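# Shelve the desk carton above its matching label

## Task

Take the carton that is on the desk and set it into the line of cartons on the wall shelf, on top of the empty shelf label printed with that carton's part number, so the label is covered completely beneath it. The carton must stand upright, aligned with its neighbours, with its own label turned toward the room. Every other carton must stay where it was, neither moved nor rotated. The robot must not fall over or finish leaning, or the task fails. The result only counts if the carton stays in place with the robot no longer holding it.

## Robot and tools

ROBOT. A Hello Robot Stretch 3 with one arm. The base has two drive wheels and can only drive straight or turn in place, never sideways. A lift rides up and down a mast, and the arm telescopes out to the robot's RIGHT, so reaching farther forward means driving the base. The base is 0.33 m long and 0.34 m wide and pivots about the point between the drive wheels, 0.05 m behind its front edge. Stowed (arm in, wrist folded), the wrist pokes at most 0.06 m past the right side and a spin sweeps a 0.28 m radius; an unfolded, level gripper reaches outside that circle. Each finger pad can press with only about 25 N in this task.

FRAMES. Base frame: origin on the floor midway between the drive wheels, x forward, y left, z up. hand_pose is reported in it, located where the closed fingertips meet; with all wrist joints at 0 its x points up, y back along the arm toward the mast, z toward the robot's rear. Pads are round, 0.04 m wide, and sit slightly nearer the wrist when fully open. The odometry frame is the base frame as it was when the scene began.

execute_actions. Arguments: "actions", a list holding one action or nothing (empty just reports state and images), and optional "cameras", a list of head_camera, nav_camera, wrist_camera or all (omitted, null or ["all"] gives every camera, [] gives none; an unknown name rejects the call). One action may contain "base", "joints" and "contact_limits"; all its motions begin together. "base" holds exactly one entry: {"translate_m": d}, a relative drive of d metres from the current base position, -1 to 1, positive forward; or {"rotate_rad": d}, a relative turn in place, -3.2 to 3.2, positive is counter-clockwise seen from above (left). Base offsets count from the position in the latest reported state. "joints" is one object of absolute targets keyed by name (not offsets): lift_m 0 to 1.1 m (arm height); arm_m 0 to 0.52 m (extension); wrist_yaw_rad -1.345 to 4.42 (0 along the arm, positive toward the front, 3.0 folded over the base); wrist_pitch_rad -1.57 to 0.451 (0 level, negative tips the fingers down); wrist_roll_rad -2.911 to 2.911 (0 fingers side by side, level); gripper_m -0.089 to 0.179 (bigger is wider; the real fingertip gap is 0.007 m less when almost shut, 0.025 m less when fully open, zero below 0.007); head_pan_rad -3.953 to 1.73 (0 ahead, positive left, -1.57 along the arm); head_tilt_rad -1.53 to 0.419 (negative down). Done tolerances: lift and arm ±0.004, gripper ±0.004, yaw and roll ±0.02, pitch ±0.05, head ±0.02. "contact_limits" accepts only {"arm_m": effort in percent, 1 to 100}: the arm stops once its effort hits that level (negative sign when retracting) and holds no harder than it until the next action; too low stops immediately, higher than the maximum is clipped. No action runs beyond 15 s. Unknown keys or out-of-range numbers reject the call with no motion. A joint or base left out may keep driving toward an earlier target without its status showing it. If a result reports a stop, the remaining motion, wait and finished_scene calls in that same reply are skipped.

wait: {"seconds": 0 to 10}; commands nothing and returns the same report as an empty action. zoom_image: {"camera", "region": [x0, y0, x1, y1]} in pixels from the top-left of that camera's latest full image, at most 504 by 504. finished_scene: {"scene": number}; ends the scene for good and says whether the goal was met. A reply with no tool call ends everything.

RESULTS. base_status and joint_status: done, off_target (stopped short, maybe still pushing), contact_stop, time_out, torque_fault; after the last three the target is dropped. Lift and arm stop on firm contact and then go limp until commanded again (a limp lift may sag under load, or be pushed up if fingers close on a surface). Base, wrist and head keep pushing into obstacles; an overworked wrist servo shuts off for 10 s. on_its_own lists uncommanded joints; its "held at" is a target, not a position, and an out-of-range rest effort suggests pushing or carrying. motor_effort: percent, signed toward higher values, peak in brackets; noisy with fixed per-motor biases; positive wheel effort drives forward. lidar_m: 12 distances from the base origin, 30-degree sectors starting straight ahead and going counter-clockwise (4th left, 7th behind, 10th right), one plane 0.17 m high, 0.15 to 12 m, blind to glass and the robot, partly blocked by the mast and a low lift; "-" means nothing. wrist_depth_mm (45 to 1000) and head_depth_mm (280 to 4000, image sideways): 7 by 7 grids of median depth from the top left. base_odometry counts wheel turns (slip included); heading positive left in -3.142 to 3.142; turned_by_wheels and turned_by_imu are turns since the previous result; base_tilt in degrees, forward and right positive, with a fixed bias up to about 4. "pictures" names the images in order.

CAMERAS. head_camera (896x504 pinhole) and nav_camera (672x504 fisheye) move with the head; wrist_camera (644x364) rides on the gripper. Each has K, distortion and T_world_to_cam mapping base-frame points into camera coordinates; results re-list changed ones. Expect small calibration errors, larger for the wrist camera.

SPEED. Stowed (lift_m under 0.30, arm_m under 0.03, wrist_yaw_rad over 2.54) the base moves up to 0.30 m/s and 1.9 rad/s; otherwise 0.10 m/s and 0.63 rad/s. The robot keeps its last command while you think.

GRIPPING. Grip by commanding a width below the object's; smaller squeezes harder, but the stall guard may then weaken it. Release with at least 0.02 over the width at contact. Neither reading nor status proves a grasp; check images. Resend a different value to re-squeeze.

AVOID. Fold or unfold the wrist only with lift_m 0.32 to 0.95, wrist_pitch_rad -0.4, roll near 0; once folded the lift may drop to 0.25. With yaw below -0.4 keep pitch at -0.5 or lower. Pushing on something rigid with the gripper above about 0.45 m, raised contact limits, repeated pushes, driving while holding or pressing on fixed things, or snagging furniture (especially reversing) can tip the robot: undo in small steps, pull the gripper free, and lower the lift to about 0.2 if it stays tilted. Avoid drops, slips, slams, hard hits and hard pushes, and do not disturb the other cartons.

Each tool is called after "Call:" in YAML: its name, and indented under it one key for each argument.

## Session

Call:
execute_actions:
  actions: []
  cameras: ["nav_camera"]

Call:
execute_actions:
  actions:
    - {"joints":{"head_pan_rad":-1.57,"head_tilt_rad":-0.3}}
  cameras: ["head_camera","nav_camera"]

Scene clock: 0.00 s.
base_odometry: x=+0.000 y=+0.000 heading=+0.000 (m, m, rad; odometry frame)
turned_by_wheels: +0.000 (rad since the last result)
turned_by_imu: +0.000 (rad since the last result)
base_tilt: forward=+0.6 right=-2.5 (deg)
lidar_m: 1.73 1.80 2.04 1.58 2.26 1.74 1.65 2.10 2.70 2.71 1.92 1.73
head_depth_mm: 1614 1621 1607 1594 1570 1565 1552 / 1658 1665 1644 1639 1612 1597 1610 / 1717 1719 1690 1665 1671 1659 1635 / 1758 1738 1740 1712 1712 1704 1682 / 1802 1816 1787 1775 1753 1750 1734 / 1805 1867 1870 1835 1819 1809 1778 / 1795 1945 1911 1897 1880 1877 1865
base_status: not commanded
joint_positions: lift_m=+0.506 arm_m=+0.001 wrist_yaw_rad=+2.807 wrist_pitch_rad=-0.433 wrist_roll_rad=+0.002 gripper_m=+0.037 head_pan_rad=+0.020 head_tilt_rad=-0.011
joint_status: not commanded
motor_effort: left_wheel=-2 right_wheel=+0 lift_m=+29 arm_m=+1 wrist_yaw_rad=-1 wrist_pitch_rad=+6 wrist_roll_rad=-1 gripper_m=+0 head_pan_rad=+0 head_tilt_rad=+1 (%)
hand_pose: x=+0.0518 y=+0.0639 z=+0.5149 quat_wxyz=(+0.265, +0.707, +0.035, +0.655) (m; base frame)
wrist_depth_mm: - - - - - - - / - - - - - - - / - - - - - - - / - - - - - - - / 827 903 954 920 934 948 921 / 748 - 728 767 769 791 789 / 658 - 667 674 669 688 695
pictures: nav_camera (sideways: a quarter turn counterclockwise sets it upright)
camera_calibration (this result's frames):
nav_camera: T_world_to_cam=[[-0.014049, 0.0512931, 0.998585, -1.25879], [0.0697702, -0.996199, 0.0521522, -0.019545], [0.997464, 0.0704041, 0.0104169, -0.0632047], [0, 0, 0, 1]] pos_world=[0.0467233, 0.0495465, 1.25869]
Images, in order (width x height): nav_camera 672x504.

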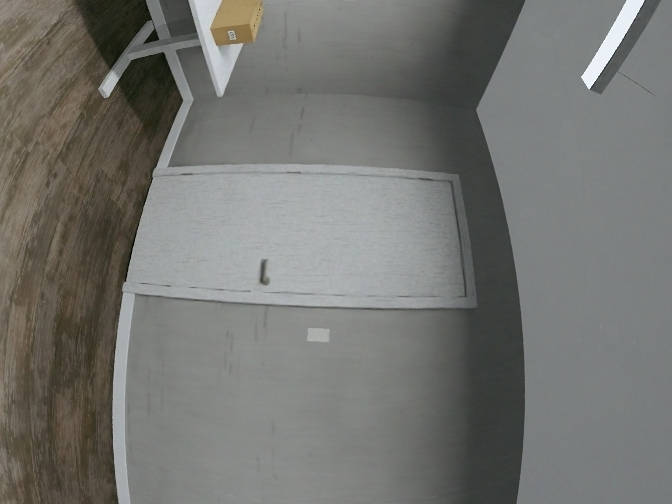

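Scene clock: 1.33 s.
base_odometry: x=+0.000 y=+0.000 heading=+0.000 (m, m, rad; odometry frame)
turned_by_wheels: +0.000 (rad since the last result)
turned_by_imu: +0.000 (rad since the last result)
base_tilt: forward=+0.6 right=-2.5 (deg)
lidar_m: 1.73 1.80 2.04 1.58 2.26 1.74 1.65 2.10 2.70 2.72 1.92 1.73
head_depth_mm: 2309 2330 2437 2514 2640 2148 1647 / 2319 2413 2518 2591 2744 2138 1633 / 2392 2478 2576 2665 2761 2133 1642 / 2462 2554 2705 2781 2914 2104 1646 / 2549 2671 2787 2899 2955 2155 1654 / 2580 2732 2888 2968 3012 2143 1651 / 2652 2747 2828 2909 2829 2160 1650
base_status: not commanded
joint_positions: lift_m=+0.506 arm_m=+0.001 wrist_yaw_rad=+2.807 wrist_pitch_rad=-0.433 wrist_roll_rad=+0.002 gripper_m=+0.037 head_pan_rad=-1.563 head_tilt_rad=-0.296
joint_status: all done
motor_effort: left_wheel=-1(2) right_wheel=+0(0) lift_m=+29(29) arm_m=+1(0) wrist_yaw_rad=+0(0) wrist_pitch_rad=+6(6) wrist_roll_rad=-1(1) gripper_m=+0(0) head_pan_rad=-3(38) head_tilt_rad=-2(16) (%)
hand_pose: x=+0.0518 y=+0.0639 z=+0.5149 quat_wxyz=(+0.265, +0.707, +0.035, +0.655) (m; base frame)
wrist_depth_mm: - - - - - - - / - - - - - - - / - - - - - - - / - - - - - - - / 836 892 915 906 907 930 945 / 749 - 736 769 768 796 799 / 662 - 673 667 676 673 682
pictures: head_camera (sideways: a quarter turn clockwise sets it upright), nav_camera (sideways: a quarter turn counterclockwise sets it upright)
camera_calibration (this result's frames):
head_camera: T_world_to_cam=[[0.00914601, 0.262305, -0.964942, 1.27469], [0.999166, -0.0408105, -0.00162336, -0.00831695], [-0.0398056, -0.964122, -0.26246, 0.294314], [0, 0, 0, 1]] pos_world=[0.00836707, -0.0509418, 1.30723]
nav_camera: T_world_to_cam=[[0.0537137, -0.268119, 0.961887, -1.21106], [-0.996834, -0.0709545, 0.0358871, 0.008153], [0.0586282, -0.960769, -0.271081, 0.308953], [0, 0, 0, 1]] pos_world=[0.0550645, -0.0272982, 1.24837]
Images, in order (width x height): head_camera 896x504, nav_camera 672x504.

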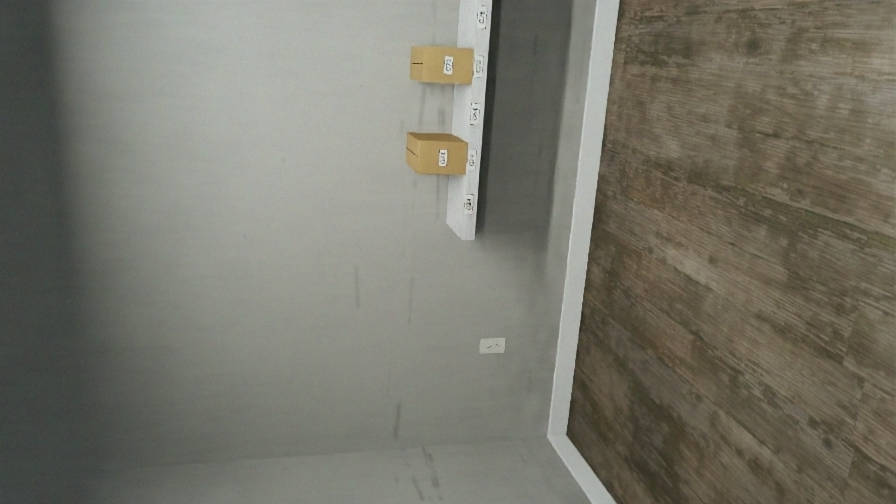

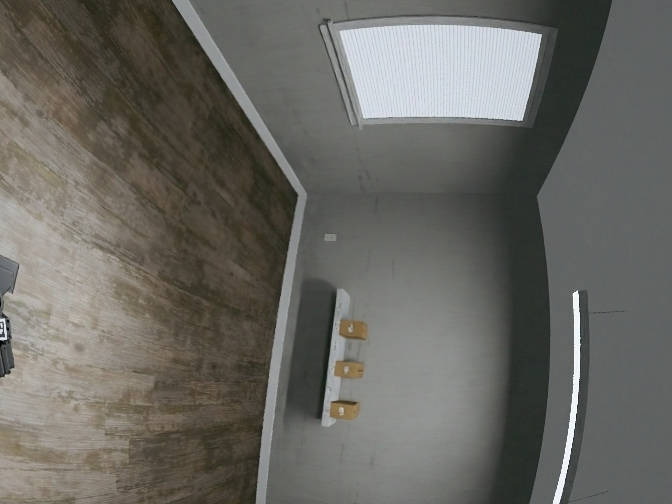

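Call:
zoom_image:
  camera: "head_camera"
  region: [380,0,560,250]

Call:
execute_actions:
  actions:
    - {"base":{"rotate_rad":0.56},"joints":{"head_tilt_rad":-0.75,"lift_m":0.28,"wrist_pitch_rad":-0.4,"wrist_yaw_rad":3.0}}
  cameras: []

Call:
execute_actions:
  actions:
    - {"base":{"translate_m":1}}
  cameras: []

Call:
execute_actions:
  actions:
    - {"base":{"rotate_rad":2.33},"joints":{"lift_m":0.7}}
  cameras: ["head_camera"]

Region (380, 0, 560, 250) of head_camera's 896x504 image, scaled by 2.016, with more detail than that image has; it fills the left 363 columns of this view, and the rest is white.

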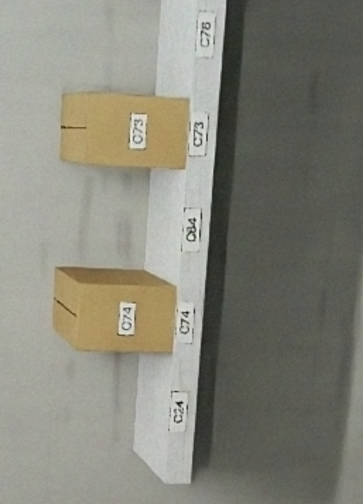

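Scene clock: 4.50 s.
base_odometry: x=+0.000 y=+0.000 heading=+0.560 (m, m, rad; odometry frame)
turned_by_wheels: +0.560 (rad since the last result)
turned_by_imu: +0.550 (rad since the last result)
base_tilt: forward=+0.7 right=-2.4 (deg)
lidar_m: 1.81 2.04 1.58 2.23 1.64 1.79 2.11 2.70 2.72 1.89 1.72 1.74
head_depth_mm: 2611 2857 2595 2014 1648 1377 1198 / 2328 2697 2574 1996 1648 1382 1203 / 2148 2443 2579 1999 1638 1377 1199 / 1957 2194 2367 2010 1622 1392 1198 / 1808 2010 2258 1986 1642 1382 1197 / 1697 1864 2069 1989 1629 1377 1189 / 1600 1727 1911 1971 1622 1374 1194
base_status: done
joint_positions: lift_m=+0.280 arm_m=+0.001 wrist_yaw_rad=+2.997 wrist_pitch_rad=-0.423 wrist_roll_rad=+0.002 gripper_m=+0.037 head_pan_rad=-1.563 head_tilt_rad=-0.741
joint_status: all done
motor_effort: left_wheel=-4(8) right_wheel=+3(5) lift_m=+19(25) arm_m=+0(1) wrist_yaw_rad=+2(3) wrist_pitch_rad=+8(9) wrist_roll_rad=-1(1) gripper_m=+0(0) head_pan_rad=-3(4) head_tilt_rad=-3(20) (%)
hand_pose: x=+0.0111 y=+0.0752 z=+0.2921 quat_wxyz=(+0.198, +0.701, +0.098, +0.678) (m; base frame)
wrist_depth_mm: - - - - - - - / - - - - - - - / 847 - 882 891 917 934 940 / 674 660 701 716 709 705 733 / 562 570 - 582 589 601 601 / 485 503 - - 495 506 522 / - - - - 436 441 445
pictures: none
No camera images: the call's "cameras" was empty. Leave "cameras" out to get every camera's image.

Scene clock: 9.53 s.
base_odometry: x=+0.847 y=+0.531 heading=+0.560 (m, m, rad; odometry frame)
turned_by_wheels: +0.000 (rad since the last result)
turned_by_imu: +0.003 (rad since the last result)
base_tilt: forward=+0.6 right=-2.4 (deg)
lidar_m: 1.36 0.84 1.28 1.23 2.65 2.43 3.08 3.46 1.87 1.20 1.08 1.09
head_depth_mm: 1656 1921 2260 2015 1657 1384 1200 / 1493 1703 1990 2022 1647 1384 1202 / 1368 1539 1762 1943 1646 1389 1197 / 1246 1398 1573 1828 1632 1380 1196 / 1160 1282 1432 1626 1628 1378 1194 / 1074 1175 1307 1458 1600 1383 1195 / 1004 1096 1205 1320 1500 1388 1191
base_status: done
joint_positions: lift_m=+0.280 arm_m=+0.001 wrist_yaw_rad=+2.997 wrist_pitch_rad=-0.422 wrist_roll_rad=+0.002 gripper_m=+0.037 head_pan_rad=-1.563 head_tilt_rad=-0.741
joint_status: not commanded
motor_effort: left_wheel=-4(9) right_wheel=+3(7) lift_m=+19(19) arm_m=+0(0) wrist_yaw_rad=+1(2) wrist_pitch_rad=+8(9) wrist_roll_rad=+0(1) gripper_m=+0(0) head_pan_rad=-3(4) head_tilt_rad=-3(4) (%)
hand_pose: x=+0.0109 y=+0.0753 z=+0.2922 quat_wxyz=(+0.198, +0.701, +0.098, +0.679) (m; base frame)
wrist_depth_mm: - - - - - - - / - - - - - - - / 861 - 877 909 904 907 926 / 680 679 697 712 713 718 737 / 566 568 - 586 597 597 601 / 485 503 - - 502 507 509 / - - - - 440 444 441
pictures: none
No camera images: the call's "cameras" was empty. Leave "cameras" out to get every camera's image.

Scene clock: 14.23 s.
base_odometry: x=+0.847 y=+0.531 heading=+2.890 (m, m, rad; odometry frame)
turned_by_wheels: +2.330 (rad since the last result)
turned_by_imu: +2.286 (rad since the last result)
base_tilt: forward=+0.6 right=-2.5 (deg)
lidar_m: 2.65 2.44 3.52 3.39 1.46 1.11 1.08 1.15 0.84 1.27 1.26 1.23
head_depth_mm: 1074 1197 1161 896 733 1377 1199 / 1072 1196 1156 658 713 1340 1201 / 1083 1204 791 666 711 1400 1193 / 1079 1202 1157 864 730 1385 1198 / 1091 1203 1146 891 729 1380 1218 / 1088 1209 1147 888 726 1383 1202 / 1090 1214 1140 892 726 1378 1185
base_status: done
joint_positions: lift_m=+0.700 arm_m=+0.001 wrist_yaw_rad=+2.997 wrist_pitch_rad=-0.422 wrist_roll_rad=+0.002 gripper_m=+0.037 head_pan_rad=-1.563 head_tilt_rad=-0.741
joint_status: all done
motor_effort: left_wheel=-4(10) right_wheel=+2(7) lift_m=+38(41) arm_m=+0(0) wrist_yaw_rad=+1(2) wrist_pitch_rad=+9(9) wrist_roll_rad=-1(1) gripper_m=+0(0) head_pan_rad=-3(3) head_tilt_rad=-3(3) (%)
hand_pose: x=+0.0109 y=+0.0753 z=+0.7114 quat_wxyz=(+0.198, +0.701, +0.098, +0.679) (m; base frame)
wrist_depth_mm: - - - - - - - / - - - - - - - / - - - - - - - / - - - - - - - / - - - - - - - / - - - - - - - / 868 878 897 890 885 907 909
pictures: head_camera (sideways: a quarter turn clockwise sets it upright)
camera_calibration (this result's frames):
head_camera: T_world_to_cam=[[0.00628487, 0.652155, -0.758059, 1.00486], [0.999107, -0.0357701, -0.0224895, 0.0188418], [-0.0417825, -0.757241, -0.651798, 0.800932], [0, 0, 0, 1]] pos_world=[0.00832462, -0.0481515, 1.28421]
Images, in order (width x height): head_camera 896x504.

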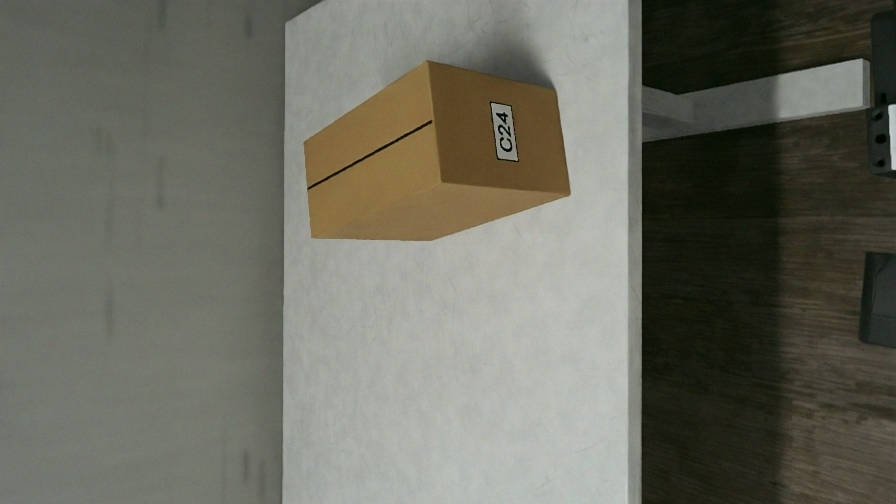

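Call:
execute_actions:
  actions:
    - {"base":{"translate_m":-0.11},"joints":{"wrist_yaw_rad":0.15,"lift_m":1.04,"gripper_m":0.179}}
  cameras: []

Call:
execute_actions:
  actions:
    - {"joints":{"arm_m":0.43,"wrist_pitch_rad":-1.2}}
  cameras: ["head_camera","wrist_camera"]

Scene clock: 18.37 s.
base_odometry: x=+0.954 y=+0.504 heading=+2.889 (m, m, rad; odometry frame)
turned_by_wheels: +0.000 (rad since the last result)
turned_by_imu: +0.000 (rad since the last result)
base_tilt: forward=+0.7 right=-2.5 (deg)
lidar_m: 2.76 2.54 3.51 3.07 1.32 1.00 0.97 1.03 0.82 0.81 1.34 1.31
head_depth_mm: 1062 1162 - - - - 1196 / 1077 1165 - - - - 1149 / 1067 1162 - - - - 1176 / 1071 1179 - - - 1324 1199 / 1082 1195 - 863 699 1382 1191 / 1079 1201 1149 917 724 1379 1192 / 1081 1210 1145 933 723 1368 1187
base_status: done
joint_positions: lift_m=+1.040 arm_m=+0.001 wrist_yaw_rad=+0.153 wrist_pitch_rad=-0.421 wrist_roll_rad=+0.002 gripper_m=+0.179 head_pan_rad=-1.563 head_tilt_rad=-0.741
joint_status: all done
motor_effort: left_wheel=-4(8) right_wheel=+3(2) lift_m=+38(40) arm_m=+0(0) wrist_yaw_rad=-4(5) wrist_pitch_rad=+8(8) wrist_roll_rad=+0(0) gripper_m=+1(100) head_pan_rad=-4(3) head_tilt_rad=-3(3) (%)
hand_pose: x=+0.0127 y=-0.3676 z=+1.0515 quat_wxyz=(+0.700, +0.201, -0.678, -0.095) (m; base frame)
wrist_depth_mm: - - - - 950 897 854 / - - - - - 987 946 / 934 974 968 916 - - - / 737 752 773 500 723 - - / 639 627 631 431 431 667 - / - 527 548 500 519 551 - / - - 481 478 483 485 -
pictures: none
No camera images: the call's "cameras" was empty. Leave "cameras" out to get every camera's image.

Scene clock: 22.70 s.
base_odometry: x=+0.954 y=+0.504 heading=+2.889 (m, m, rad; odometry frame)
turned_by_wheels: +0.000 (rad since the last result)
turned_by_imu: +0.001 (rad since the last result)
base_tilt: forward=+0.7 right=-2.4 (deg)
lidar_m: 2.77 2.54 3.54 3.06 1.32 0.99 0.97 1.03 0.82 0.81 1.34 1.31
head_depth_mm: - 1191 1322 894 731 1382 1197 / 1083 1190 1145 893 726 1388 1195 / - 1198 1150 815 721 1329 1184 / - - 793 653 708 1380 1195 / 1075 1199 1077 825 711 1372 1195 / 1085 1210 1149 892 727 1377 1203 / 1080 1209 1145 886 723 1385 1194
base_status: not commanded
joint_positions: lift_m=+1.040 arm_m=+0.430 wrist_yaw_rad=+0.152 wrist_pitch_rad=-1.201 wrist_roll_rad=+0.002 gripper_m=+0.179 head_pan_rad=-1.563 head_tilt_rad=-0.741
joint_status: all done
motor_effort: left_wheel=-4(5) right_wheel=+3(2) lift_m=+38(38) arm_m=+5(5) wrist_yaw_rad=-1(4) wrist_pitch_rad=+0(7) wrist_roll_rad=+0(1) gripper_m=+1(0) head_pan_rad=-3(4) head_tilt_rad=-3(3) (%)
hand_pose: x=-0.0110 y=-0.6441 z=+0.9307 quat_wxyz=(+0.612, +0.442, -0.552, -0.355) (m; base frame)
wrist_depth_mm: 402 406 218 219 421 427 436 / 394 397 212 212 217 418 426 / 383 386 207 208 211 410 417 / 376 382 203 204 207 399 406 / 367 372 198 199 202 390 403 / - 365 193 194 198 383 - / 350 357 188 190 193 376 374
pictures: head_camera (sideways: a quarter turn clockwise sets it upright), wrist_camera
camera_calibration (this result's frames):
head_camera: T_world_to_cam=[[0.0063148, 0.652155, -0.758059, 1.00486], [0.999105, -0.0358159, -0.0224895, 0.0188418], [-0.0418173, -0.757239, -0.651798, 0.800932], [0, 0, 0, 1]] pos_world=[0.00832241, -0.0481516, 1.28421]
wrist_camera: T_world_to_cam=[[-0.988399, -0.148032, 0.0339747, -0.140812], [-0.151619, 0.974816, -0.163539, 0.80714], [-0.00891014, -0.166793, -0.985952, 0.975329], [0, 0, 0, 1]] pos_world=[-0.00811053, -0.64498, 1.09841]
Images, in order (width x height): head_camera 896x504, wrist_camera 644x364.

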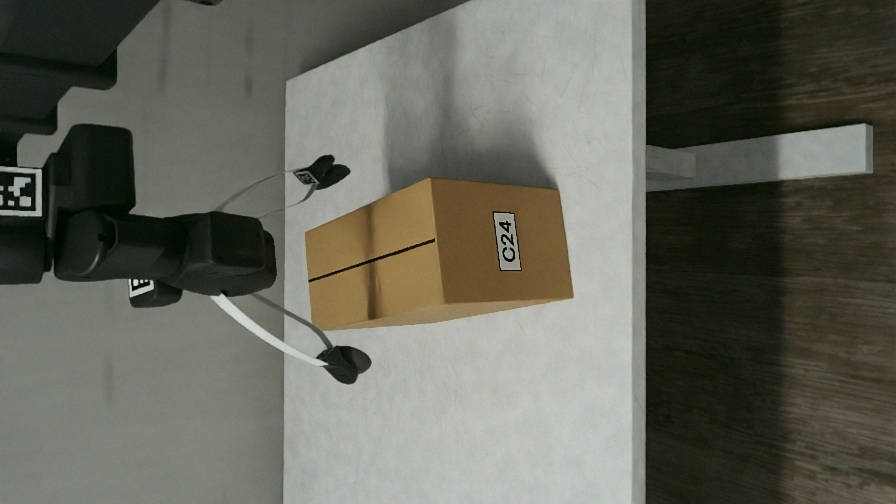

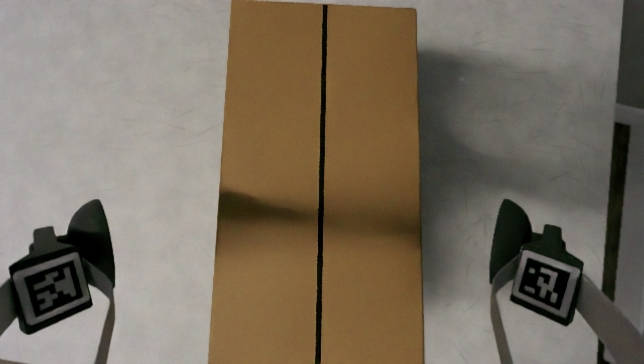

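Call:
execute_actions:
  actions:
    - {"base":{"translate_m":-0.005},"joints":{"arm_m":0.445,"lift_m":0.97}}
  cameras: []

Call:
execute_actions:
  actions:
    - {"joints":{"gripper_m":0.07}}
  cameras: []

Call:
wait:
  seconds: 2.5

Call:
execute_actions:
  actions:
    - {"joints":{"lift_m":1.01}}
  cameras: []

Scene clock: 24.33 s.
base_odometry: x=+0.959 y=+0.502 heading=+2.889 (m, m, rad; odometry frame)
turned_by_wheels: +0.000 (rad since the last result)
turned_by_imu: +0.000 (rad since the last result)
base_tilt: forward=+0.6 right=-2.5 (deg)
lidar_m: 2.77 2.54 3.55 3.05 1.31 0.99 0.97 1.02 0.82 0.81 1.34 1.31
head_depth_mm: 1065 - - 870 731 1386 1206 / 1055 - 1153 893 728 1381 1187 / 1043 1246 1152 839 720 1337 1189 / 1058 - 732 653 707 1375 1199 / 1079 1205 1147 811 714 1389 1184 / 1080 1205 1140 891 726 1386 1193 / 1079 1206 1141 884 725 1383 1190
base_status: done
joint_positions: lift_m=+0.970 arm_m=+0.445 wrist_yaw_rad=+0.152 wrist_pitch_rad=-1.201 wrist_roll_rad=+0.002 gripper_m=+0.179 head_pan_rad=-1.563 head_tilt_rad=-0.741
joint_status: all done
motor_effort: left_wheel=-3(8) right_wheel=+2(3) lift_m=+19(34) arm_m=+5(4) wrist_yaw_rad=-2(2) wrist_pitch_rad=+0(0) wrist_roll_rad=-1(0) gripper_m=+1(0) head_pan_rad=-3(3) head_tilt_rad=-3(3) (%)
hand_pose: x=-0.0110 y=-0.6590 z=+0.8615 quat_wxyz=(+0.612, +0.442, -0.552, -0.355) (m; base frame)
wrist_depth_mm: 327 329 140 142 144 351 355 / 319 323 137 138 141 342 344 / 312 316 134 135 137 333 338 / 306 309 131 133 134 325 331 / 298 128 128 129 131 318 325 / - 125 125 127 128 310 317 / 285 123 123 124 126 303 310
pictures: none
No camera images: the call's "cameras" was empty. Leave "cameras" out to get every camera's image.

Scene clock: 25.90 s.
base_odometry: x=+0.959 y=+0.502 heading=+2.889 (m, m, rad; odometry frame)
turned_by_wheels: +0.000 (rad since the last result)
turned_by_imu: +0.000 (rad since the last result)
base_tilt: forward=+0.5 right=-2.3 (deg)
lidar_m: 2.76 2.55 3.56 3.05 1.31 0.99 0.97 1.02 0.82 0.81 1.34 1.31
head_depth_mm: 1075 - - 866 729 1378 1198 / 1044 - 1154 892 730 1388 1200 / 1040 1233 1152 841 719 1338 1187 / 1057 - 733 653 707 1384 1196 / 1073 1203 1152 795 712 1378 1186 / 1077 1209 1149 887 724 1375 1188 / 1081 1203 1148 885 724 1384 1194
base_status: not commanded
joint_positions: lift_m=+0.970 arm_m=+0.445 wrist_yaw_rad=+0.152 wrist_pitch_rad=-1.200 wrist_roll_rad=+0.002 gripper_m=+0.124 head_pan_rad=-1.563 head_tilt_rad=-0.741
joint_status: gripper_m off_target (ended at +0.124, target +0.070)
motor_effort: left_wheel=-4(4) right_wheel=+2(2) lift_m=+19(19) arm_m=+5(4) wrist_yaw_rad=-2(2) wrist_pitch_rad=+0(0) wrist_roll_rad=-1(0) gripper_m=-100(100) head_pan_rad=-3(3) head_tilt_rad=-3(3) (%)
hand_pose: x=-0.0110 y=-0.6592 z=+0.8616 quat_wxyz=(+0.612, +0.442, -0.552, -0.355) (m; base frame)
wrist_depth_mm: 330 330 142 143 145 352 357 / 324 323 138 140 142 347 347 / 314 312 135 137 138 334 340 / 307 310 132 134 136 328 329 / 298 128 129 131 132 323 324 / 293 126 126 128 129 - 318 / 287 289 123 125 126 304 312
pictures: none
No camera images: the call's "cameras" was empty. Leave "cameras" out to get every camera's image.

Scene clock: 28.40 s.
base_odometry: x=+0.959 y=+0.502 heading=+2.889 (m, m, rad; odometry frame)
turned_by_wheels: +0.000 (rad since the last result)
turned_by_imu: +0.000 (rad since the last result)
base_tilt: forward=+0.6 right=-2.5 (deg)
lidar_m: 2.76 2.55 3.56 3.05 1.31 0.99 0.97 1.03 0.82 0.81 1.35 1.31
head_depth_mm: 1069 - - 868 734 1385 1199 / 1041 - 1156 897 730 1391 1188 / 1043 1231 1149 838 723 1351 1193 / 1042 - 729 656 709 1375 1202 / 1072 1201 1147 811 713 1383 1194 / 1078 1206 1151 889 728 1373 1187 / 1085 1201 1152 884 727 1382 1190
base_status: not commanded
joint_positions: lift_m=+0.970 arm_m=+0.445 wrist_yaw_rad=+0.151 wrist_pitch_rad=-1.195 wrist_roll_rad=+0.002 gripper_m=+0.072 head_pan_rad=-1.563 head_tilt_rad=-0.741
joint_status: gripper_m off_target (ended at +0.124, target +0.070)
on_its_own: gripper_m moved -0.052 to your old target +0.070
motor_effort: left_wheel=-4(4) right_wheel=+3(2) lift_m=+19(19) arm_m=+5(4) wrist_yaw_rad=-1(2) wrist_pitch_rad=-2(0) wrist_roll_rad=-1(0) gripper_m=-100(100) head_pan_rad=-3(3) head_tilt_rad=-3(3) (%)
hand_pose: x=-0.0108 y=-0.6604 z=+0.8619 quat_wxyz=(+0.613, +0.441, -0.553, -0.353) (m; base frame)
wrist_depth_mm: 332 339 144 146 148 355 361 / 325 326 140 142 144 346 350 / 318 318 137 139 141 339 342 / 312 313 134 136 137 329 332 / 303 129 131 133 134 322 324 / 296 126 127 129 131 - 318 / 291 290 125 126 127 307 311
wait: 2.50 s; at rest by 0.27 s
pictures: head_camera (sideways: a quarter turn clockwise sets it upright), nav_camera (sideways: a quarter turn counterclockwise sets it upright), wrist_camera
camera_calibration (this result's frames):
head_camera: T_world_to_cam=[[0.00631464, 0.652155, -0.758059, 1.00486], [0.999105, -0.0358157, -0.0224895, 0.0188418], [-0.0418171, -0.757239, -0.651798, 0.800932], [0, 0, 0, 1]] pos_world=[0.00832243, -0.0481516, 1.28421]
nav_camera: T_world_to_cam=[[0.0565277, -0.656067, 0.752583, -0.938085], [-0.996796, -0.0798123, 0.00529424, 0.0479934], [0.056592, -0.75047, -0.658477, 0.813038], [0, 0, 0, 1]] pos_world=[0.054856, -0.00145562, 1.2411]
wrist_camera: T_world_to_cam=[[-0.988446, -0.147721, 0.0339546, -0.14048], [-0.151354, 0.973967, -0.168762, 0.815755], [-0.00814098, -0.171951, -0.985072, 0.900665], [0, 0, 0, 1]] pos_world=[-0.00805627, -0.660399, 1.02966]
Images, in order (width x height): head_camera 896x504, nav_camera 672x504, wrist_camera 644x364.

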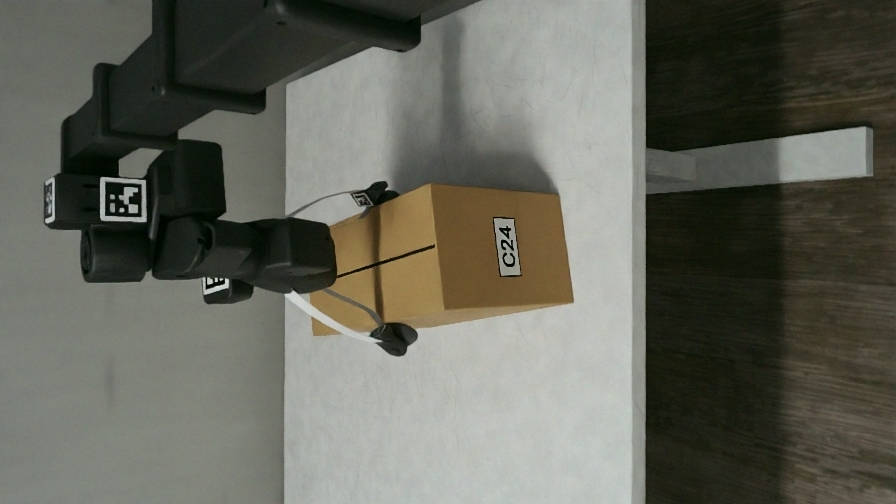

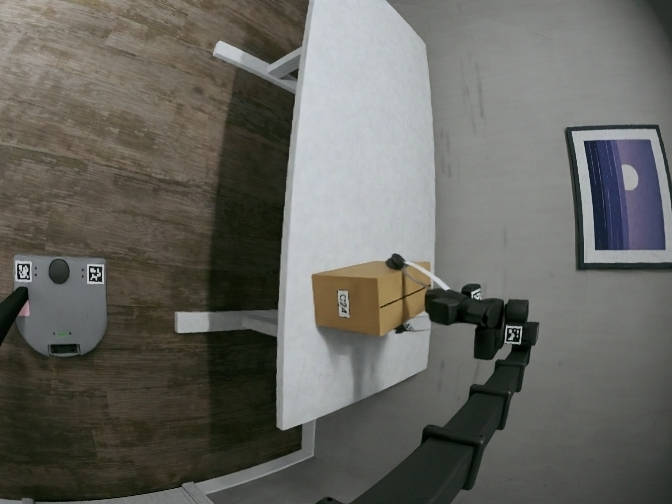

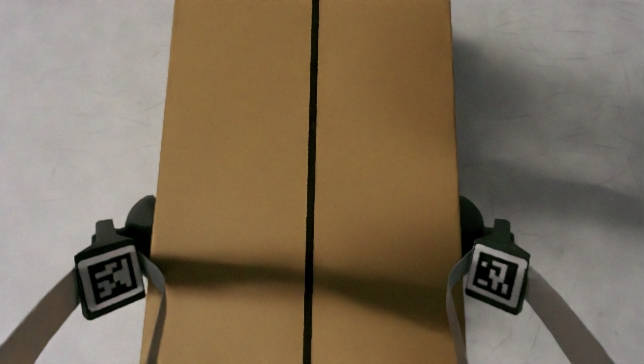

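Scene clock: 29.70 s.
base_odometry: x=+0.959 y=+0.502 heading=+2.889 (m, m, rad; odometry frame)
turned_by_wheels: +0.000 (rad since the last result)
turned_by_imu: +0.000 (rad since the last result)
base_tilt: forward=+0.6 right=-2.3 (deg)
lidar_m: 2.76 2.54 3.52 3.06 1.32 0.99 0.97 1.02 0.82 0.81 1.34 1.32
head_depth_mm: 1037 - 1355 897 730 1391 1195 / - 1207 1155 895 729 1379 1196 / - 1216 1151 814 728 1327 1190 / - - 690 628 707 1377 1203 / 1074 1196 773 812 726 1382 1202 / 1081 1194 1155 889 725 1378 1191 / 1082 1205 1149 888 726 1380 1185
base_status: not commanded
joint_positions: lift_m=+1.010 arm_m=+0.445 wrist_yaw_rad=+0.151 wrist_pitch_rad=-1.204 wrist_roll_rad=+0.002 gripper_m=+0.074 head_pan_rad=-1.563 head_tilt_rad=-0.741
joint_status: all done
motor_effort: left_wheel=-3(5) right_wheel=+1(4) lift_m=+39(41) arm_m=+5(5) wrist_yaw_rad=-1(2) wrist_pitch_rad=+1(3) wrist_roll_rad=-1(1) gripper_m=-64(100) head_pan_rad=-3(3) head_tilt_rad=-3(3) (%)
hand_pose: x=-0.0112 y=-0.6583 z=+0.9004 quat_wxyz=(+0.611, +0.443, -0.551, -0.356) (m; base frame)
wrist_depth_mm: 367 373 140 142 144 393 400 / 360 359 138 140 141 387 390 / 353 354 136 138 139 377 382 / 344 347 133 135 137 368 371 / 338 130 131 133 135 360 363 / 330 129 129 131 132 - 355 / 325 324 127 129 130 345 351
pictures: none
No camera images: the call's "cameras" was empty. Leave "cameras" out to get every camera's image.

Call:
execute_actions:
  actions:
    - {"base":{"rotate_rad":1.465},"joints":{"lift_m":1.03,"arm_m":0.08,"wrist_yaw_rad":0}}
  cameras: []

Call:
execute_actions:
  actions:
    - {"base":{"translate_m":1}}
  cameras: []

Call:
execute_actions:
  actions:
    - {"base":{"translate_m":1}}
  cameras: []

Call:
execute_actions:
  actions:
    - {"base":{"translate_m":0.7}}
  cameras: []

Call:
execute_actions:
  actions:
    - {"base":{"rotate_rad":1.69}}

Scene clock: 33.80 s.
base_odometry: x=+0.959 y=+0.502 heading=-1.929 (m, m, rad; odometry frame)
turned_by_wheels: +1.465 (rad since the last result)
turned_by_imu: +1.439 (rad since the last result)
base_tilt: forward=+0.7 right=-2.4 (deg)
lidar_m: 3.46 1.46 1.00 0.97 0.99 1.33 0.81 1.29 1.32 2.77 2.54 3.64
head_depth_mm: 2333 - - - 1597 1384 1202 / 2370 - - - 1632 1305 334 / 2386 - - - - 355 327 / 2354 2589 2582 - - 355 326 / 2330 2605 2522 1994 459 362 327 / 2352 2586 2547 2003 1636 1370 1201 / 2316 2579 2582 1992 1621 1377 1190
base_status: done
joint_positions: lift_m=+1.030 arm_m=+0.080 wrist_yaw_rad=+0.003 wrist_pitch_rad=-1.205 wrist_roll_rad=+0.002 gripper_m=+0.077 head_pan_rad=-1.563 head_tilt_rad=-0.741
joint_status: all done
on_its_own: gripper_m is held at +0.076, not at your +0.070, by its stall guard, which is not easing now
motor_effort: left_wheel=-4(9) right_wheel=+2(7) lift_m=+39(40) arm_m=-4(6) wrist_yaw_rad=-3(4) wrist_pitch_rad=+2(2) wrist_roll_rad=+0(1) gripper_m=-62(62) head_pan_rad=-3(3) head_tilt_rad=-3(3) (%)
hand_pose: x=-0.0214 y=-0.2944 z=+0.9203 quat_wxyz=(+0.583, +0.401, -0.582, -0.401) (m; base frame)
wrist_depth_mm: - - 140 142 144 - - / - - 138 140 141 - - / - - 136 138 140 - - / - - 134 135 136 - - / - 131 131 133 135 - - / - 129 129 131 133 - - / - - 127 129 130 - -
pictures: none
No camera images: the call's "cameras" was empty. Leave "cameras" out to get every camera's image.

Scene clock: 44.73 s.
base_odometry: x=+0.608 y=-0.434 heading=-1.929 (m, m, rad; odometry frame)
turned_by_wheels: +0.000 (rad since the last result)
turned_by_imu: +0.003 (rad since the last result)
base_tilt: forward=+0.7 right=-2.4 (deg)
lidar_m: 2.49 1.53 1.08 1.03 1.06 1.38 1.80 2.04 2.85 2.39 2.39 2.62
head_depth_mm: 2308 - - - 1625 1381 1193 / 2298 - - - 1623 1289 334 / 2361 - - - - 355 328 / 2340 2548 2545 - - 355 326 / 2296 2501 2479 1996 459 362 327 / 2317 2369 2497 1982 1628 1372 1191 / 2266 2345 2454 1984 1624 1375 1205
base_status: done
joint_positions: lift_m=+1.030 arm_m=+0.080 wrist_yaw_rad=+0.003 wrist_pitch_rad=-1.205 wrist_roll_rad=+0.002 gripper_m=+0.077 head_pan_rad=-1.563 head_tilt_rad=-0.741
joint_status: not commanded
on_its_own: gripper_m is held at +0.076, not at your +0.070, by its stall guard, which is not easing now
motor_effort: left_wheel=-4(5) right_wheel=+2(6) lift_m=+39(39) arm_m=-4(4) wrist_yaw_rad=-3(3) wrist_pitch_rad=+2(2) wrist_roll_rad=-1(0) gripper_m=-62(62) head_pan_rad=-3(3) head_tilt_rad=-3(4) (%)
hand_pose: x=-0.0214 y=-0.2944 z=+0.9203 quat_wxyz=(+0.583, +0.401, -0.582, -0.401) (m; base frame)
wrist_depth_mm: - - 140 143 144 - - / - - 138 139 142 - - / - - 136 138 139 - - / - - 134 135 137 - - / - 130 131 133 135 - - / - 129 130 130 133 - - / - - 127 129 130 - -
pictures: none
No camera images: the call's "cameras" was empty. Leave "cameras" out to get every camera's image.

Scene clock: 55.70 s.
base_odometry: x=+0.257 y=-1.371 heading=-1.929 (m, m, rad; odometry frame)
turned_by_wheels: +0.000 (rad since the last result)
turned_by_imu: +0.003 (rad since the last result)
base_tilt: forward=+0.7 right=-2.4 (deg)
lidar_m: 1.50 1.54 1.13 1.07 1.10 1.47 3.21 2.92 2.53 2.34 2.23 1.58
head_depth_mm: 2288 - - - 1630 1390 1205 / 2255 - - - 1640 1295 334 / 2319 - - - - 355 328 / 2306 2386 2463 - - 355 325 / 2292 2388 2491 1982 458 361 327 / 2258 2515 2586 2009 1635 1360 1188 / 2236 2495 2571 1999 1631 1377 1192
base_status: done
joint_positions: lift_m=+1.030 arm_m=+0.080 wrist_yaw_rad=+0.003 wrist_pitch_rad=-1.205 wrist_roll_rad=+0.002 gripper_m=+0.077 head_pan_rad=-1.563 head_tilt_rad=-0.741
joint_status: not commanded
on_its_own: gripper_m is held at +0.076, not at your +0.070, by its stall guard, which is not easing now
motor_effort: left_wheel=-4(4) right_wheel=+2(5) lift_m=+39(39) arm_m=-4(4) wrist_yaw_rad=-3(2) wrist_pitch_rad=+2(2) wrist_roll_rad=+0(0) gripper_m=-62(62) head_pan_rad=-3(3) head_tilt_rad=-3(3) (%)
hand_pose: x=-0.0214 y=-0.2944 z=+0.9203 quat_wxyz=(+0.583, +0.401, -0.582, -0.401) (m; base frame)
wrist_depth_mm: - - 140 142 144 - - / - - 138 140 142 - - / - - 135 137 139 - - / - - 134 135 137 - - / - 131 132 133 135 - - / - 129 129 131 132 - - / - - 127 129 130 - -
pictures: none
No camera images: the call's "cameras" was empty. Leave "cameras" out to get every camera's image.

Scene clock: 63.67 s.
base_odometry: x=+0.012 y=-2.026 heading=-1.929 (m, m, rad; odometry frame)
turned_by_wheels: +0.000 (rad since the last result)
turned_by_imu: +0.002 (rad since the last result)
base_tilt: forward=+0.6 right=-2.4 (deg)
lidar_m: 0.81 0.83 1.10 1.10 1.13 1.51 3.49 3.57 2.54 2.34 1.20 0.85
head_depth_mm: 2240 - - - 1616 1388 1197 / 2266 - - - 1640 1304 335 / 2283 - - - - 355 327 / 2270 2471 2555 - - 354 326 / 2277 2510 2566 1975 458 362 327 / 2233 2466 2543 1985 1633 1368 1192 / 2224 2432 2538 2002 1633 1377 1193
base_status: done
joint_positions: lift_m=+1.030 arm_m=+0.080 wrist_yaw_rad=+0.003 wrist_pitch_rad=-1.205 wrist_roll_rad=+0.002 gripper_m=+0.077 head_pan_rad=-1.563 head_tilt_rad=-0.741
joint_status: not commanded
on_its_own: gripper_m is held at +0.076, not at your +0.070, by its stall guard, which is not easing now
motor_effort: left_wheel=-4(6) right_wheel=+2(5) lift_m=+39(39) arm_m=-4(4) wrist_yaw_rad=-3(3) wrist_pitch_rad=+2(2) wrist_roll_rad=-1(0) gripper_m=-62(62) head_pan_rad=-3(2) head_tilt_rad=-3(4) (%)
hand_pose: x=-0.0214 y=-0.2944 z=+0.9203 quat_wxyz=(+0.583, +0.401, -0.582, -0.401) (m; base frame)
wrist_depth_mm: - - 140 142 144 - - / - - 138 140 142 - - / - - 135 137 139 - - / - - 133 135 137 - - / - 131 131 133 135 - - / - 128 129 131 133 - - / - - 128 129 130 - -
pictures: none
No camera images: the call's "cameras" was empty. Leave "cameras" out to get every camera's image.

Scene clock: 67.27 s.
base_odometry: x=+0.012 y=-2.026 heading=-0.239 (m, m, rad; odometry frame)
turned_by_wheels: +1.690 (rad since the last result)
turned_by_imu: +1.659 (rad since the last result)
base_tilt: forward=+0.6 right=-2.3 (deg)
lidar_m: 1.10 1.17 1.68 3.51 3.52 2.33 2.51 1.07 0.82 0.81 0.86 1.12
head_depth_mm: 643 - - - 772 1328 1200 / 655 - - - 812 1286 334 / 673 - - - - 355 328 / 673 739 848 - - 355 326 / 676 755 852 960 458 362 327 / 676 755 857 982 1155 1340 1186 / 676 758 860 991 1169 1341 1188
base_status: done
joint_positions: lift_m=+1.030 arm_m=+0.080 wrist_yaw_rad=+0.003 wrist_pitch_rad=-1.205 wrist_roll_rad=+0.002 gripper_m=+0.077 head_pan_rad=-1.563 head_tilt_rad=-0.741
joint_status: not commanded
on_its_own: gripper_m is held at +0.076, not at your +0.070, by its stall guard, which is not easing now
motor_effort: left_wheel=-4(8) right_wheel=+1(6) lift_m=+39(39) arm_m=-4(4) wrist_yaw_rad=-3(3) wrist_pitch_rad=+2(2) wrist_roll_rad=+0(1) gripper_m=-62(62) head_pan_rad=-3(4) head_tilt_rad=-3(3) (%)
hand_pose: x=-0.0214 y=-0.2944 z=+0.9203 quat_wxyz=(+0.583, +0.401, -0.582, -0.401) (m; base frame)
wrist_depth_mm: - 933 141 142 144 424 506 / - - 138 140 142 534 515 / - - 136 137 139 - - / - - 134 135 137 - - / - 131 131 133 134 - - / - 129 130 131 133 - - / - - 127 129 131 - -
pictures: head_camera (sideways: a quarter turn clockwise sets it upright), nav_camera (sideways: a quarter turn counterclockwise sets it upright), wrist_camera
camera_calibration (this result's frames):
head_camera: T_world_to_cam=[[0.00631511, 0.652155, -0.758059, 1.00486], [0.999105, -0.0358164, -0.0224895, 0.0188418], [-0.0418176, -0.757239, -0.651798, 0.800932], [0, 0, 0, 1]] pos_world=[0.00832239, -0.0481516, 1.28421]
nav_camera: T_world_to_cam=[[0.0565272, -0.656067, 0.752582, -0.938085], [-0.996796, -0.0798116, 0.00529423, 0.0479934], [0.0565914, -0.75047, -0.658477, 0.813038], [0, 0, 0, 1]] pos_world=[0.054856, -0.00145565, 1.2411]
wrist_camera: T_world_to_cam=[[-0.999422, -0.000197173, 0.0339975, -0.055708], [-0.00560917, 0.987236, -0.159167, 0.465676], [-0.0335322, -0.159265, -0.986666, 1.02573], [0, 0, 0, 1]] pos_world=[-0.0186687, -0.296379, 1.08807]
Images, in order (width x height): head_camera 896x504, nav_camera 672x504, wrist_camera 644x364.

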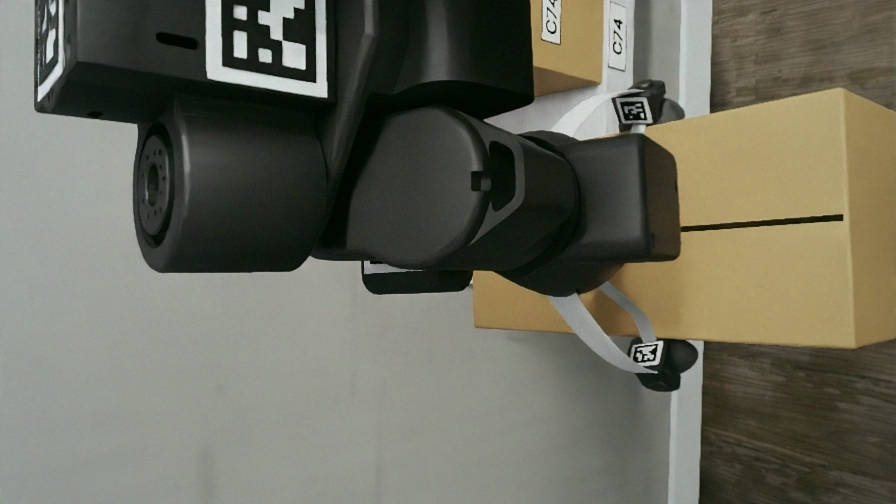

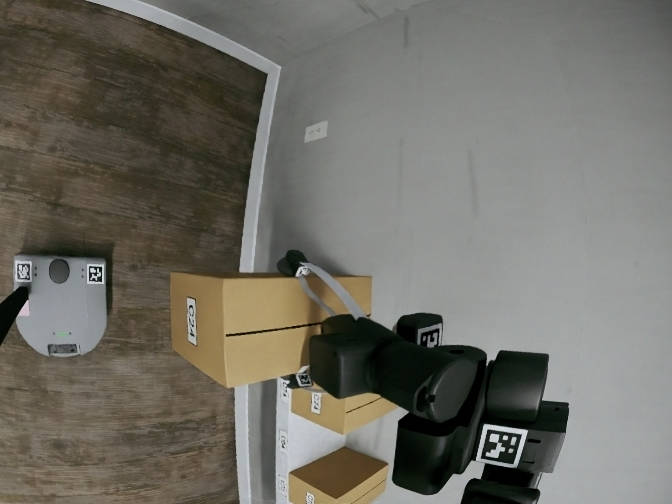

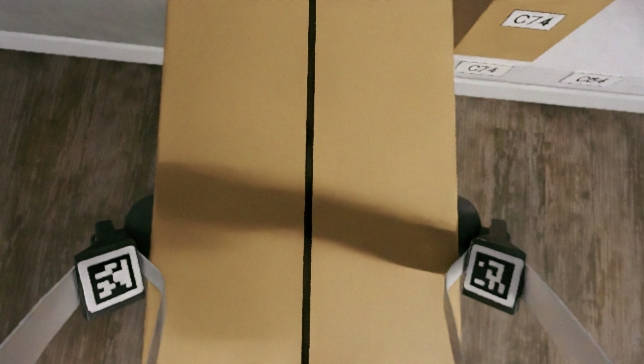

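Call:
execute_actions:
  actions:
    - {"base":{"rotate_rad":-0.07},"joints":{"lift_m":0.92,"arm_m":0.455}}
  cameras: ["head_camera","wrist_camera"]

Scene clock: 71.33 s.
base_odometry: x=+0.012 y=-2.026 heading=-0.309 (m, m, rad; odometry frame)
turned_by_wheels: -0.070 (rad since the last result)
turned_by_imu: -0.068 (rad since the last result)
base_tilt: forward=+0.6 right=-2.4 (deg)
lidar_m: 1.10 1.14 1.56 3.91 3.73 2.55 2.33 1.15 0.84 0.81 0.84 1.14
head_depth_mm: 682 760 - - 802 1338 1201 / 680 731 862 777 812 1338 1202 / 675 - 861 928 822 1331 1188 / 674 - - 697 764 1329 1198 / 672 749 830 926 891 1321 1196 / 667 743 840 969 1133 1311 1192 / 662 742 839 957 1131 1318 1201
base_status: done
joint_positions: lift_m=+0.920 arm_m=+0.455 wrist_yaw_rad=+0.002 wrist_pitch_rad=-1.206 wrist_roll_rad=+0.002 gripper_m=+0.077 head_pan_rad=-1.563 head_tilt_rad=-0.741
joint_status: all done
on_its_own: gripper_m is held at +0.076, not at your +0.070, by its stall guard, which is not easing now
motor_effort: left_wheel=+1(3) right_wheel=-2(3) lift_m=+20(35) arm_m=+5(4) wrist_yaw_rad=-2(3) wrist_pitch_rad=+2(2) wrist_roll_rad=+0(1) gripper_m=-62(62) head_pan_rad=-3(2) head_tilt_rad=-3(4) (%)
hand_pose: x=-0.0215 y=-0.6687 z=+0.8111 quat_wxyz=(+0.582, +0.401, -0.582, -0.401) (m; base frame)
wrist_depth_mm: 251 237 141 143 144 244 193 / 337 315 138 140 142 282 193 / 521 465 136 138 139 280 191 / 986 909 133 135 137 279 191 / 987 131 132 133 134 245 190 / 968 128 129 131 132 - 191 / 923 943 127 129 131 276 181
pictures: head_camera (sideways: a quarter turn clockwise sets it upright), wrist_camera
camera_calibration (this result's frames):
head_camera: T_world_to_cam=[[0.00631612, 0.652155, -0.758059, 1.00486], [0.999105, -0.035818, -0.0224895, 0.0188418], [-0.0418188, -0.757239, -0.651798, 0.800932], [0, 0, 0, 1]] pos_world=[0.00832232, -0.0481516, 1.28421]
wrist_camera: T_world_to_cam=[[-0.999421, 0.0011009, 0.0339989, -0.0512943], [-0.00430594, 0.987342, -0.158547, 0.817393], [-0.0337431, -0.158601, -0.986766, 0.858908], [0, 0, 0, 1]] pos_world=[-0.0187627, -0.670766, 0.97888]
Images, in order (width x height): head_camera 896x504, wrist_camera 644x364.

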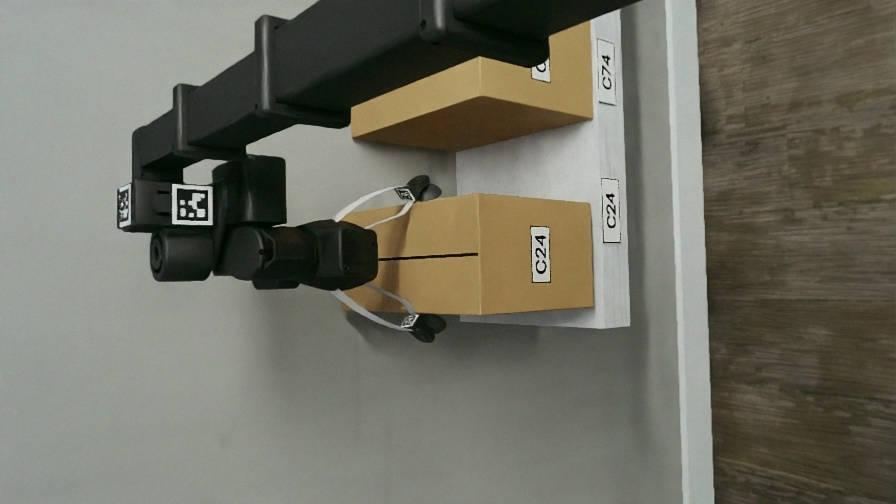

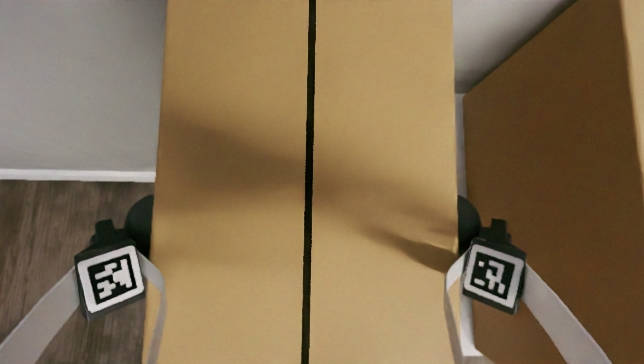

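Offset about 0.053; height gap unclear (~0.03).

Call:
execute_actions:
  actions:
    - {"base":{"translate_m":-0.046},"joints":{"lift_m":0.905,"arm_m":0.47}}
  cameras: ["head_camera","wrist_camera"]

Scene clock: 73.53 s.
base_odometry: x=-0.032 y=-2.012 heading=-0.309 (m, m, rad; odometry frame)
turned_by_wheels: +0.000 (rad since the last result)
turned_by_imu: +0.001 (rad since the last result)
base_tilt: forward=+0.7 right=-2.3 (deg)
lidar_m: 1.15 1.19 1.63 3.48 3.56 2.51 2.29 1.15 0.84 0.81 0.84 1.15
head_depth_mm: 681 764 835 - 823 1349 1199 / 679 739 - 712 786 1335 1195 / 676 - 859 831 815 1320 1197 / 672 728 - 723 780 1322 1200 / 669 749 842 917 824 1318 1187 / 669 743 842 963 1132 1304 1193 / 664 738 835 960 1138 1320 1196
base_status: done
joint_positions: lift_m=+0.905 arm_m=+0.470 wrist_yaw_rad=+0.002 wrist_pitch_rad=-1.209 wrist_roll_rad=+0.002 gripper_m=+0.077 head_pan_rad=-1.563 head_tilt_rad=-0.741
joint_status: all done
on_its_own: gripper_m is held at +0.076, not at your +0.070, by its stall guard, which is not easing now
motor_effort: left_wheel=+1(3) right_wheel=-2(6) lift_m=+20(20) arm_m=+5(7) wrist_yaw_rad=-2(2) wrist_pitch_rad=+3(4) wrist_roll_rad=+0(1) gripper_m=-63(62) head_pan_rad=-3(3) head_tilt_rad=-4(4) (%)
hand_pose: x=-0.0215 y=-0.6827 z=+0.7959 quat_wxyz=(+0.582, +0.402, -0.582, -0.402) (m; base frame)
wrist_depth_mm: 227 225 142 144 146 199 158 / 307 285 140 141 143 202 154 / 476 428 137 139 140 201 151 / 966 835 135 136 138 199 148 / 949 131 132 134 135 176 145 / 935 128 129 131 132 - 142 / 918 934 127 128 130 197 139
pictures: head_camera (sideways: a quarter turn clockwise sets it upright), wrist_camera
camera_calibration (this result's frames):
head_camera: T_world_to_cam=[[0.00631619, 0.652155, -0.758059, 1.00486], [0.999105, -0.0358181, -0.0224895, 0.0188418], [-0.0418189, -0.757239, -0.651798, 0.800932], [0, 0, 0, 1]] pos_world=[0.00832231, -0.0481516, 1.28421]
wrist_camera: T_world_to_cam=[[-0.999421, 0.000966301, 0.0340099, -0.0508619], [-0.00431538, 0.987924, -0.154882, 0.826339], [-0.0337489, -0.154939, -0.987347, 0.84459], [0, 0, 0, 1]] pos_world=[-0.0187626, -0.685451, 0.963618]
Images, in order (width x height): head_camera 896x504, wrist_camera 644x364.

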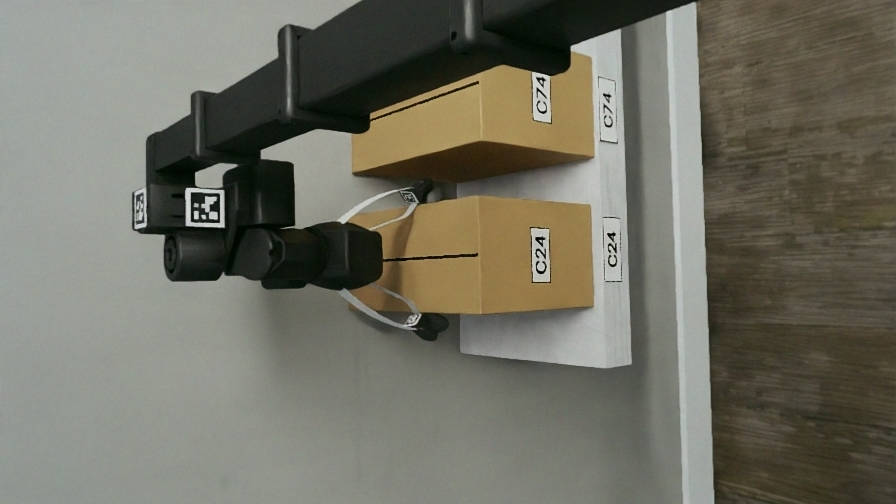

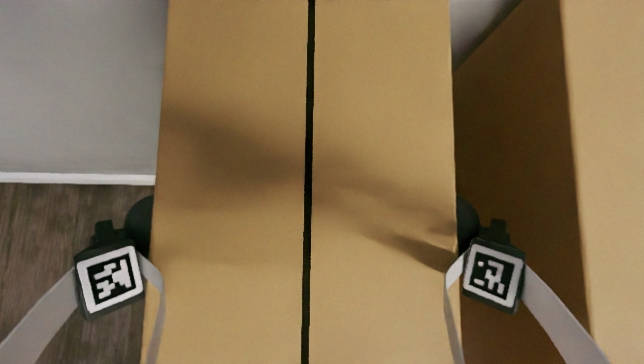

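Call:
execute_actions:
  actions:
    - {"joints":{"lift_m":0.896,"arm_m":0.468}}
  cameras: []

Call:
execute_actions:
  actions:
    - {"joints":{"gripper_m":0.157}}
  cameras: []

Call:
wait:
  seconds: 1

Call:
execute_actions:
  actions:
    - {"joints":{"lift_m":0.97}}
  cameras: ["head_camera"]

Scene clock: 74.40 s.
base_odometry: x=-0.032 y=-2.012 heading=-0.309 (m, m, rad; odometry frame)
turned_by_wheels: +0.000 (rad since the last result)
turned_by_imu: +0.000 (rad since the last result)
base_tilt: forward=+0.6 right=-2.5 (deg)
lidar_m: 1.15 1.19 1.63 3.49 3.55 2.51 2.30 1.15 0.84 0.81 0.84 1.15
head_depth_mm: 681 763 837 - - 1338 1194 / 681 745 - 713 784 1339 1194 / 676 719 871 828 811 1332 1194 / 672 730 - 730 776 1328 1204 / 672 748 845 913 818 1320 1195 / 667 746 842 968 1132 1309 1186 / 666 745 840 964 1129 1311 1194
base_status: not commanded
joint_positions: lift_m=+0.898 arm_m=+0.468 wrist_yaw_rad=+0.002 wrist_pitch_rad=-1.207 wrist_roll_rad=+0.002 gripper_m=+0.077 head_pan_rad=-1.563 head_tilt_rad=-0.741
joint_status: lift_m contact_stop (moved -0.008 of -0.009); the others done
on_its_own: gripper_m is held at +0.076, not at your +0.070, by its stall guard, which is not easing now; lift_m is slack since a contact_stop, until your next command for it
motor_effort: left_wheel=+0(1) right_wheel=+0(2) lift_m=+28(28) arm_m=-2(4) wrist_yaw_rad=-2(2) wrist_pitch_rad=+3(4) wrist_roll_rad=+0(1) gripper_m=-62(62) head_pan_rad=-3(4) head_tilt_rad=-3(3) (%)
hand_pose: x=-0.0215 y=-0.6818 z=+0.7882 quat_wxyz=(+0.582, +0.401, -0.582, -0.401) (m; base frame)
wrist_depth_mm: 227 225 144 145 148 201 152 / 305 286 140 142 144 202 149 / 472 421 137 139 141 200 145 / 924 824 134 135 138 200 143 / 955 131 131 133 134 176 140 / 928 128 128 130 131 - 136 / 912 902 126 127 129 197 133
pictures: none
No camera images: the call's "cameras" was empty. Leave "cameras" out to get every camera's image.

not run: a stop came earlier in this reply.

not run: a stop came earlier in this reply.

not run: a stop came earlier in this reply.


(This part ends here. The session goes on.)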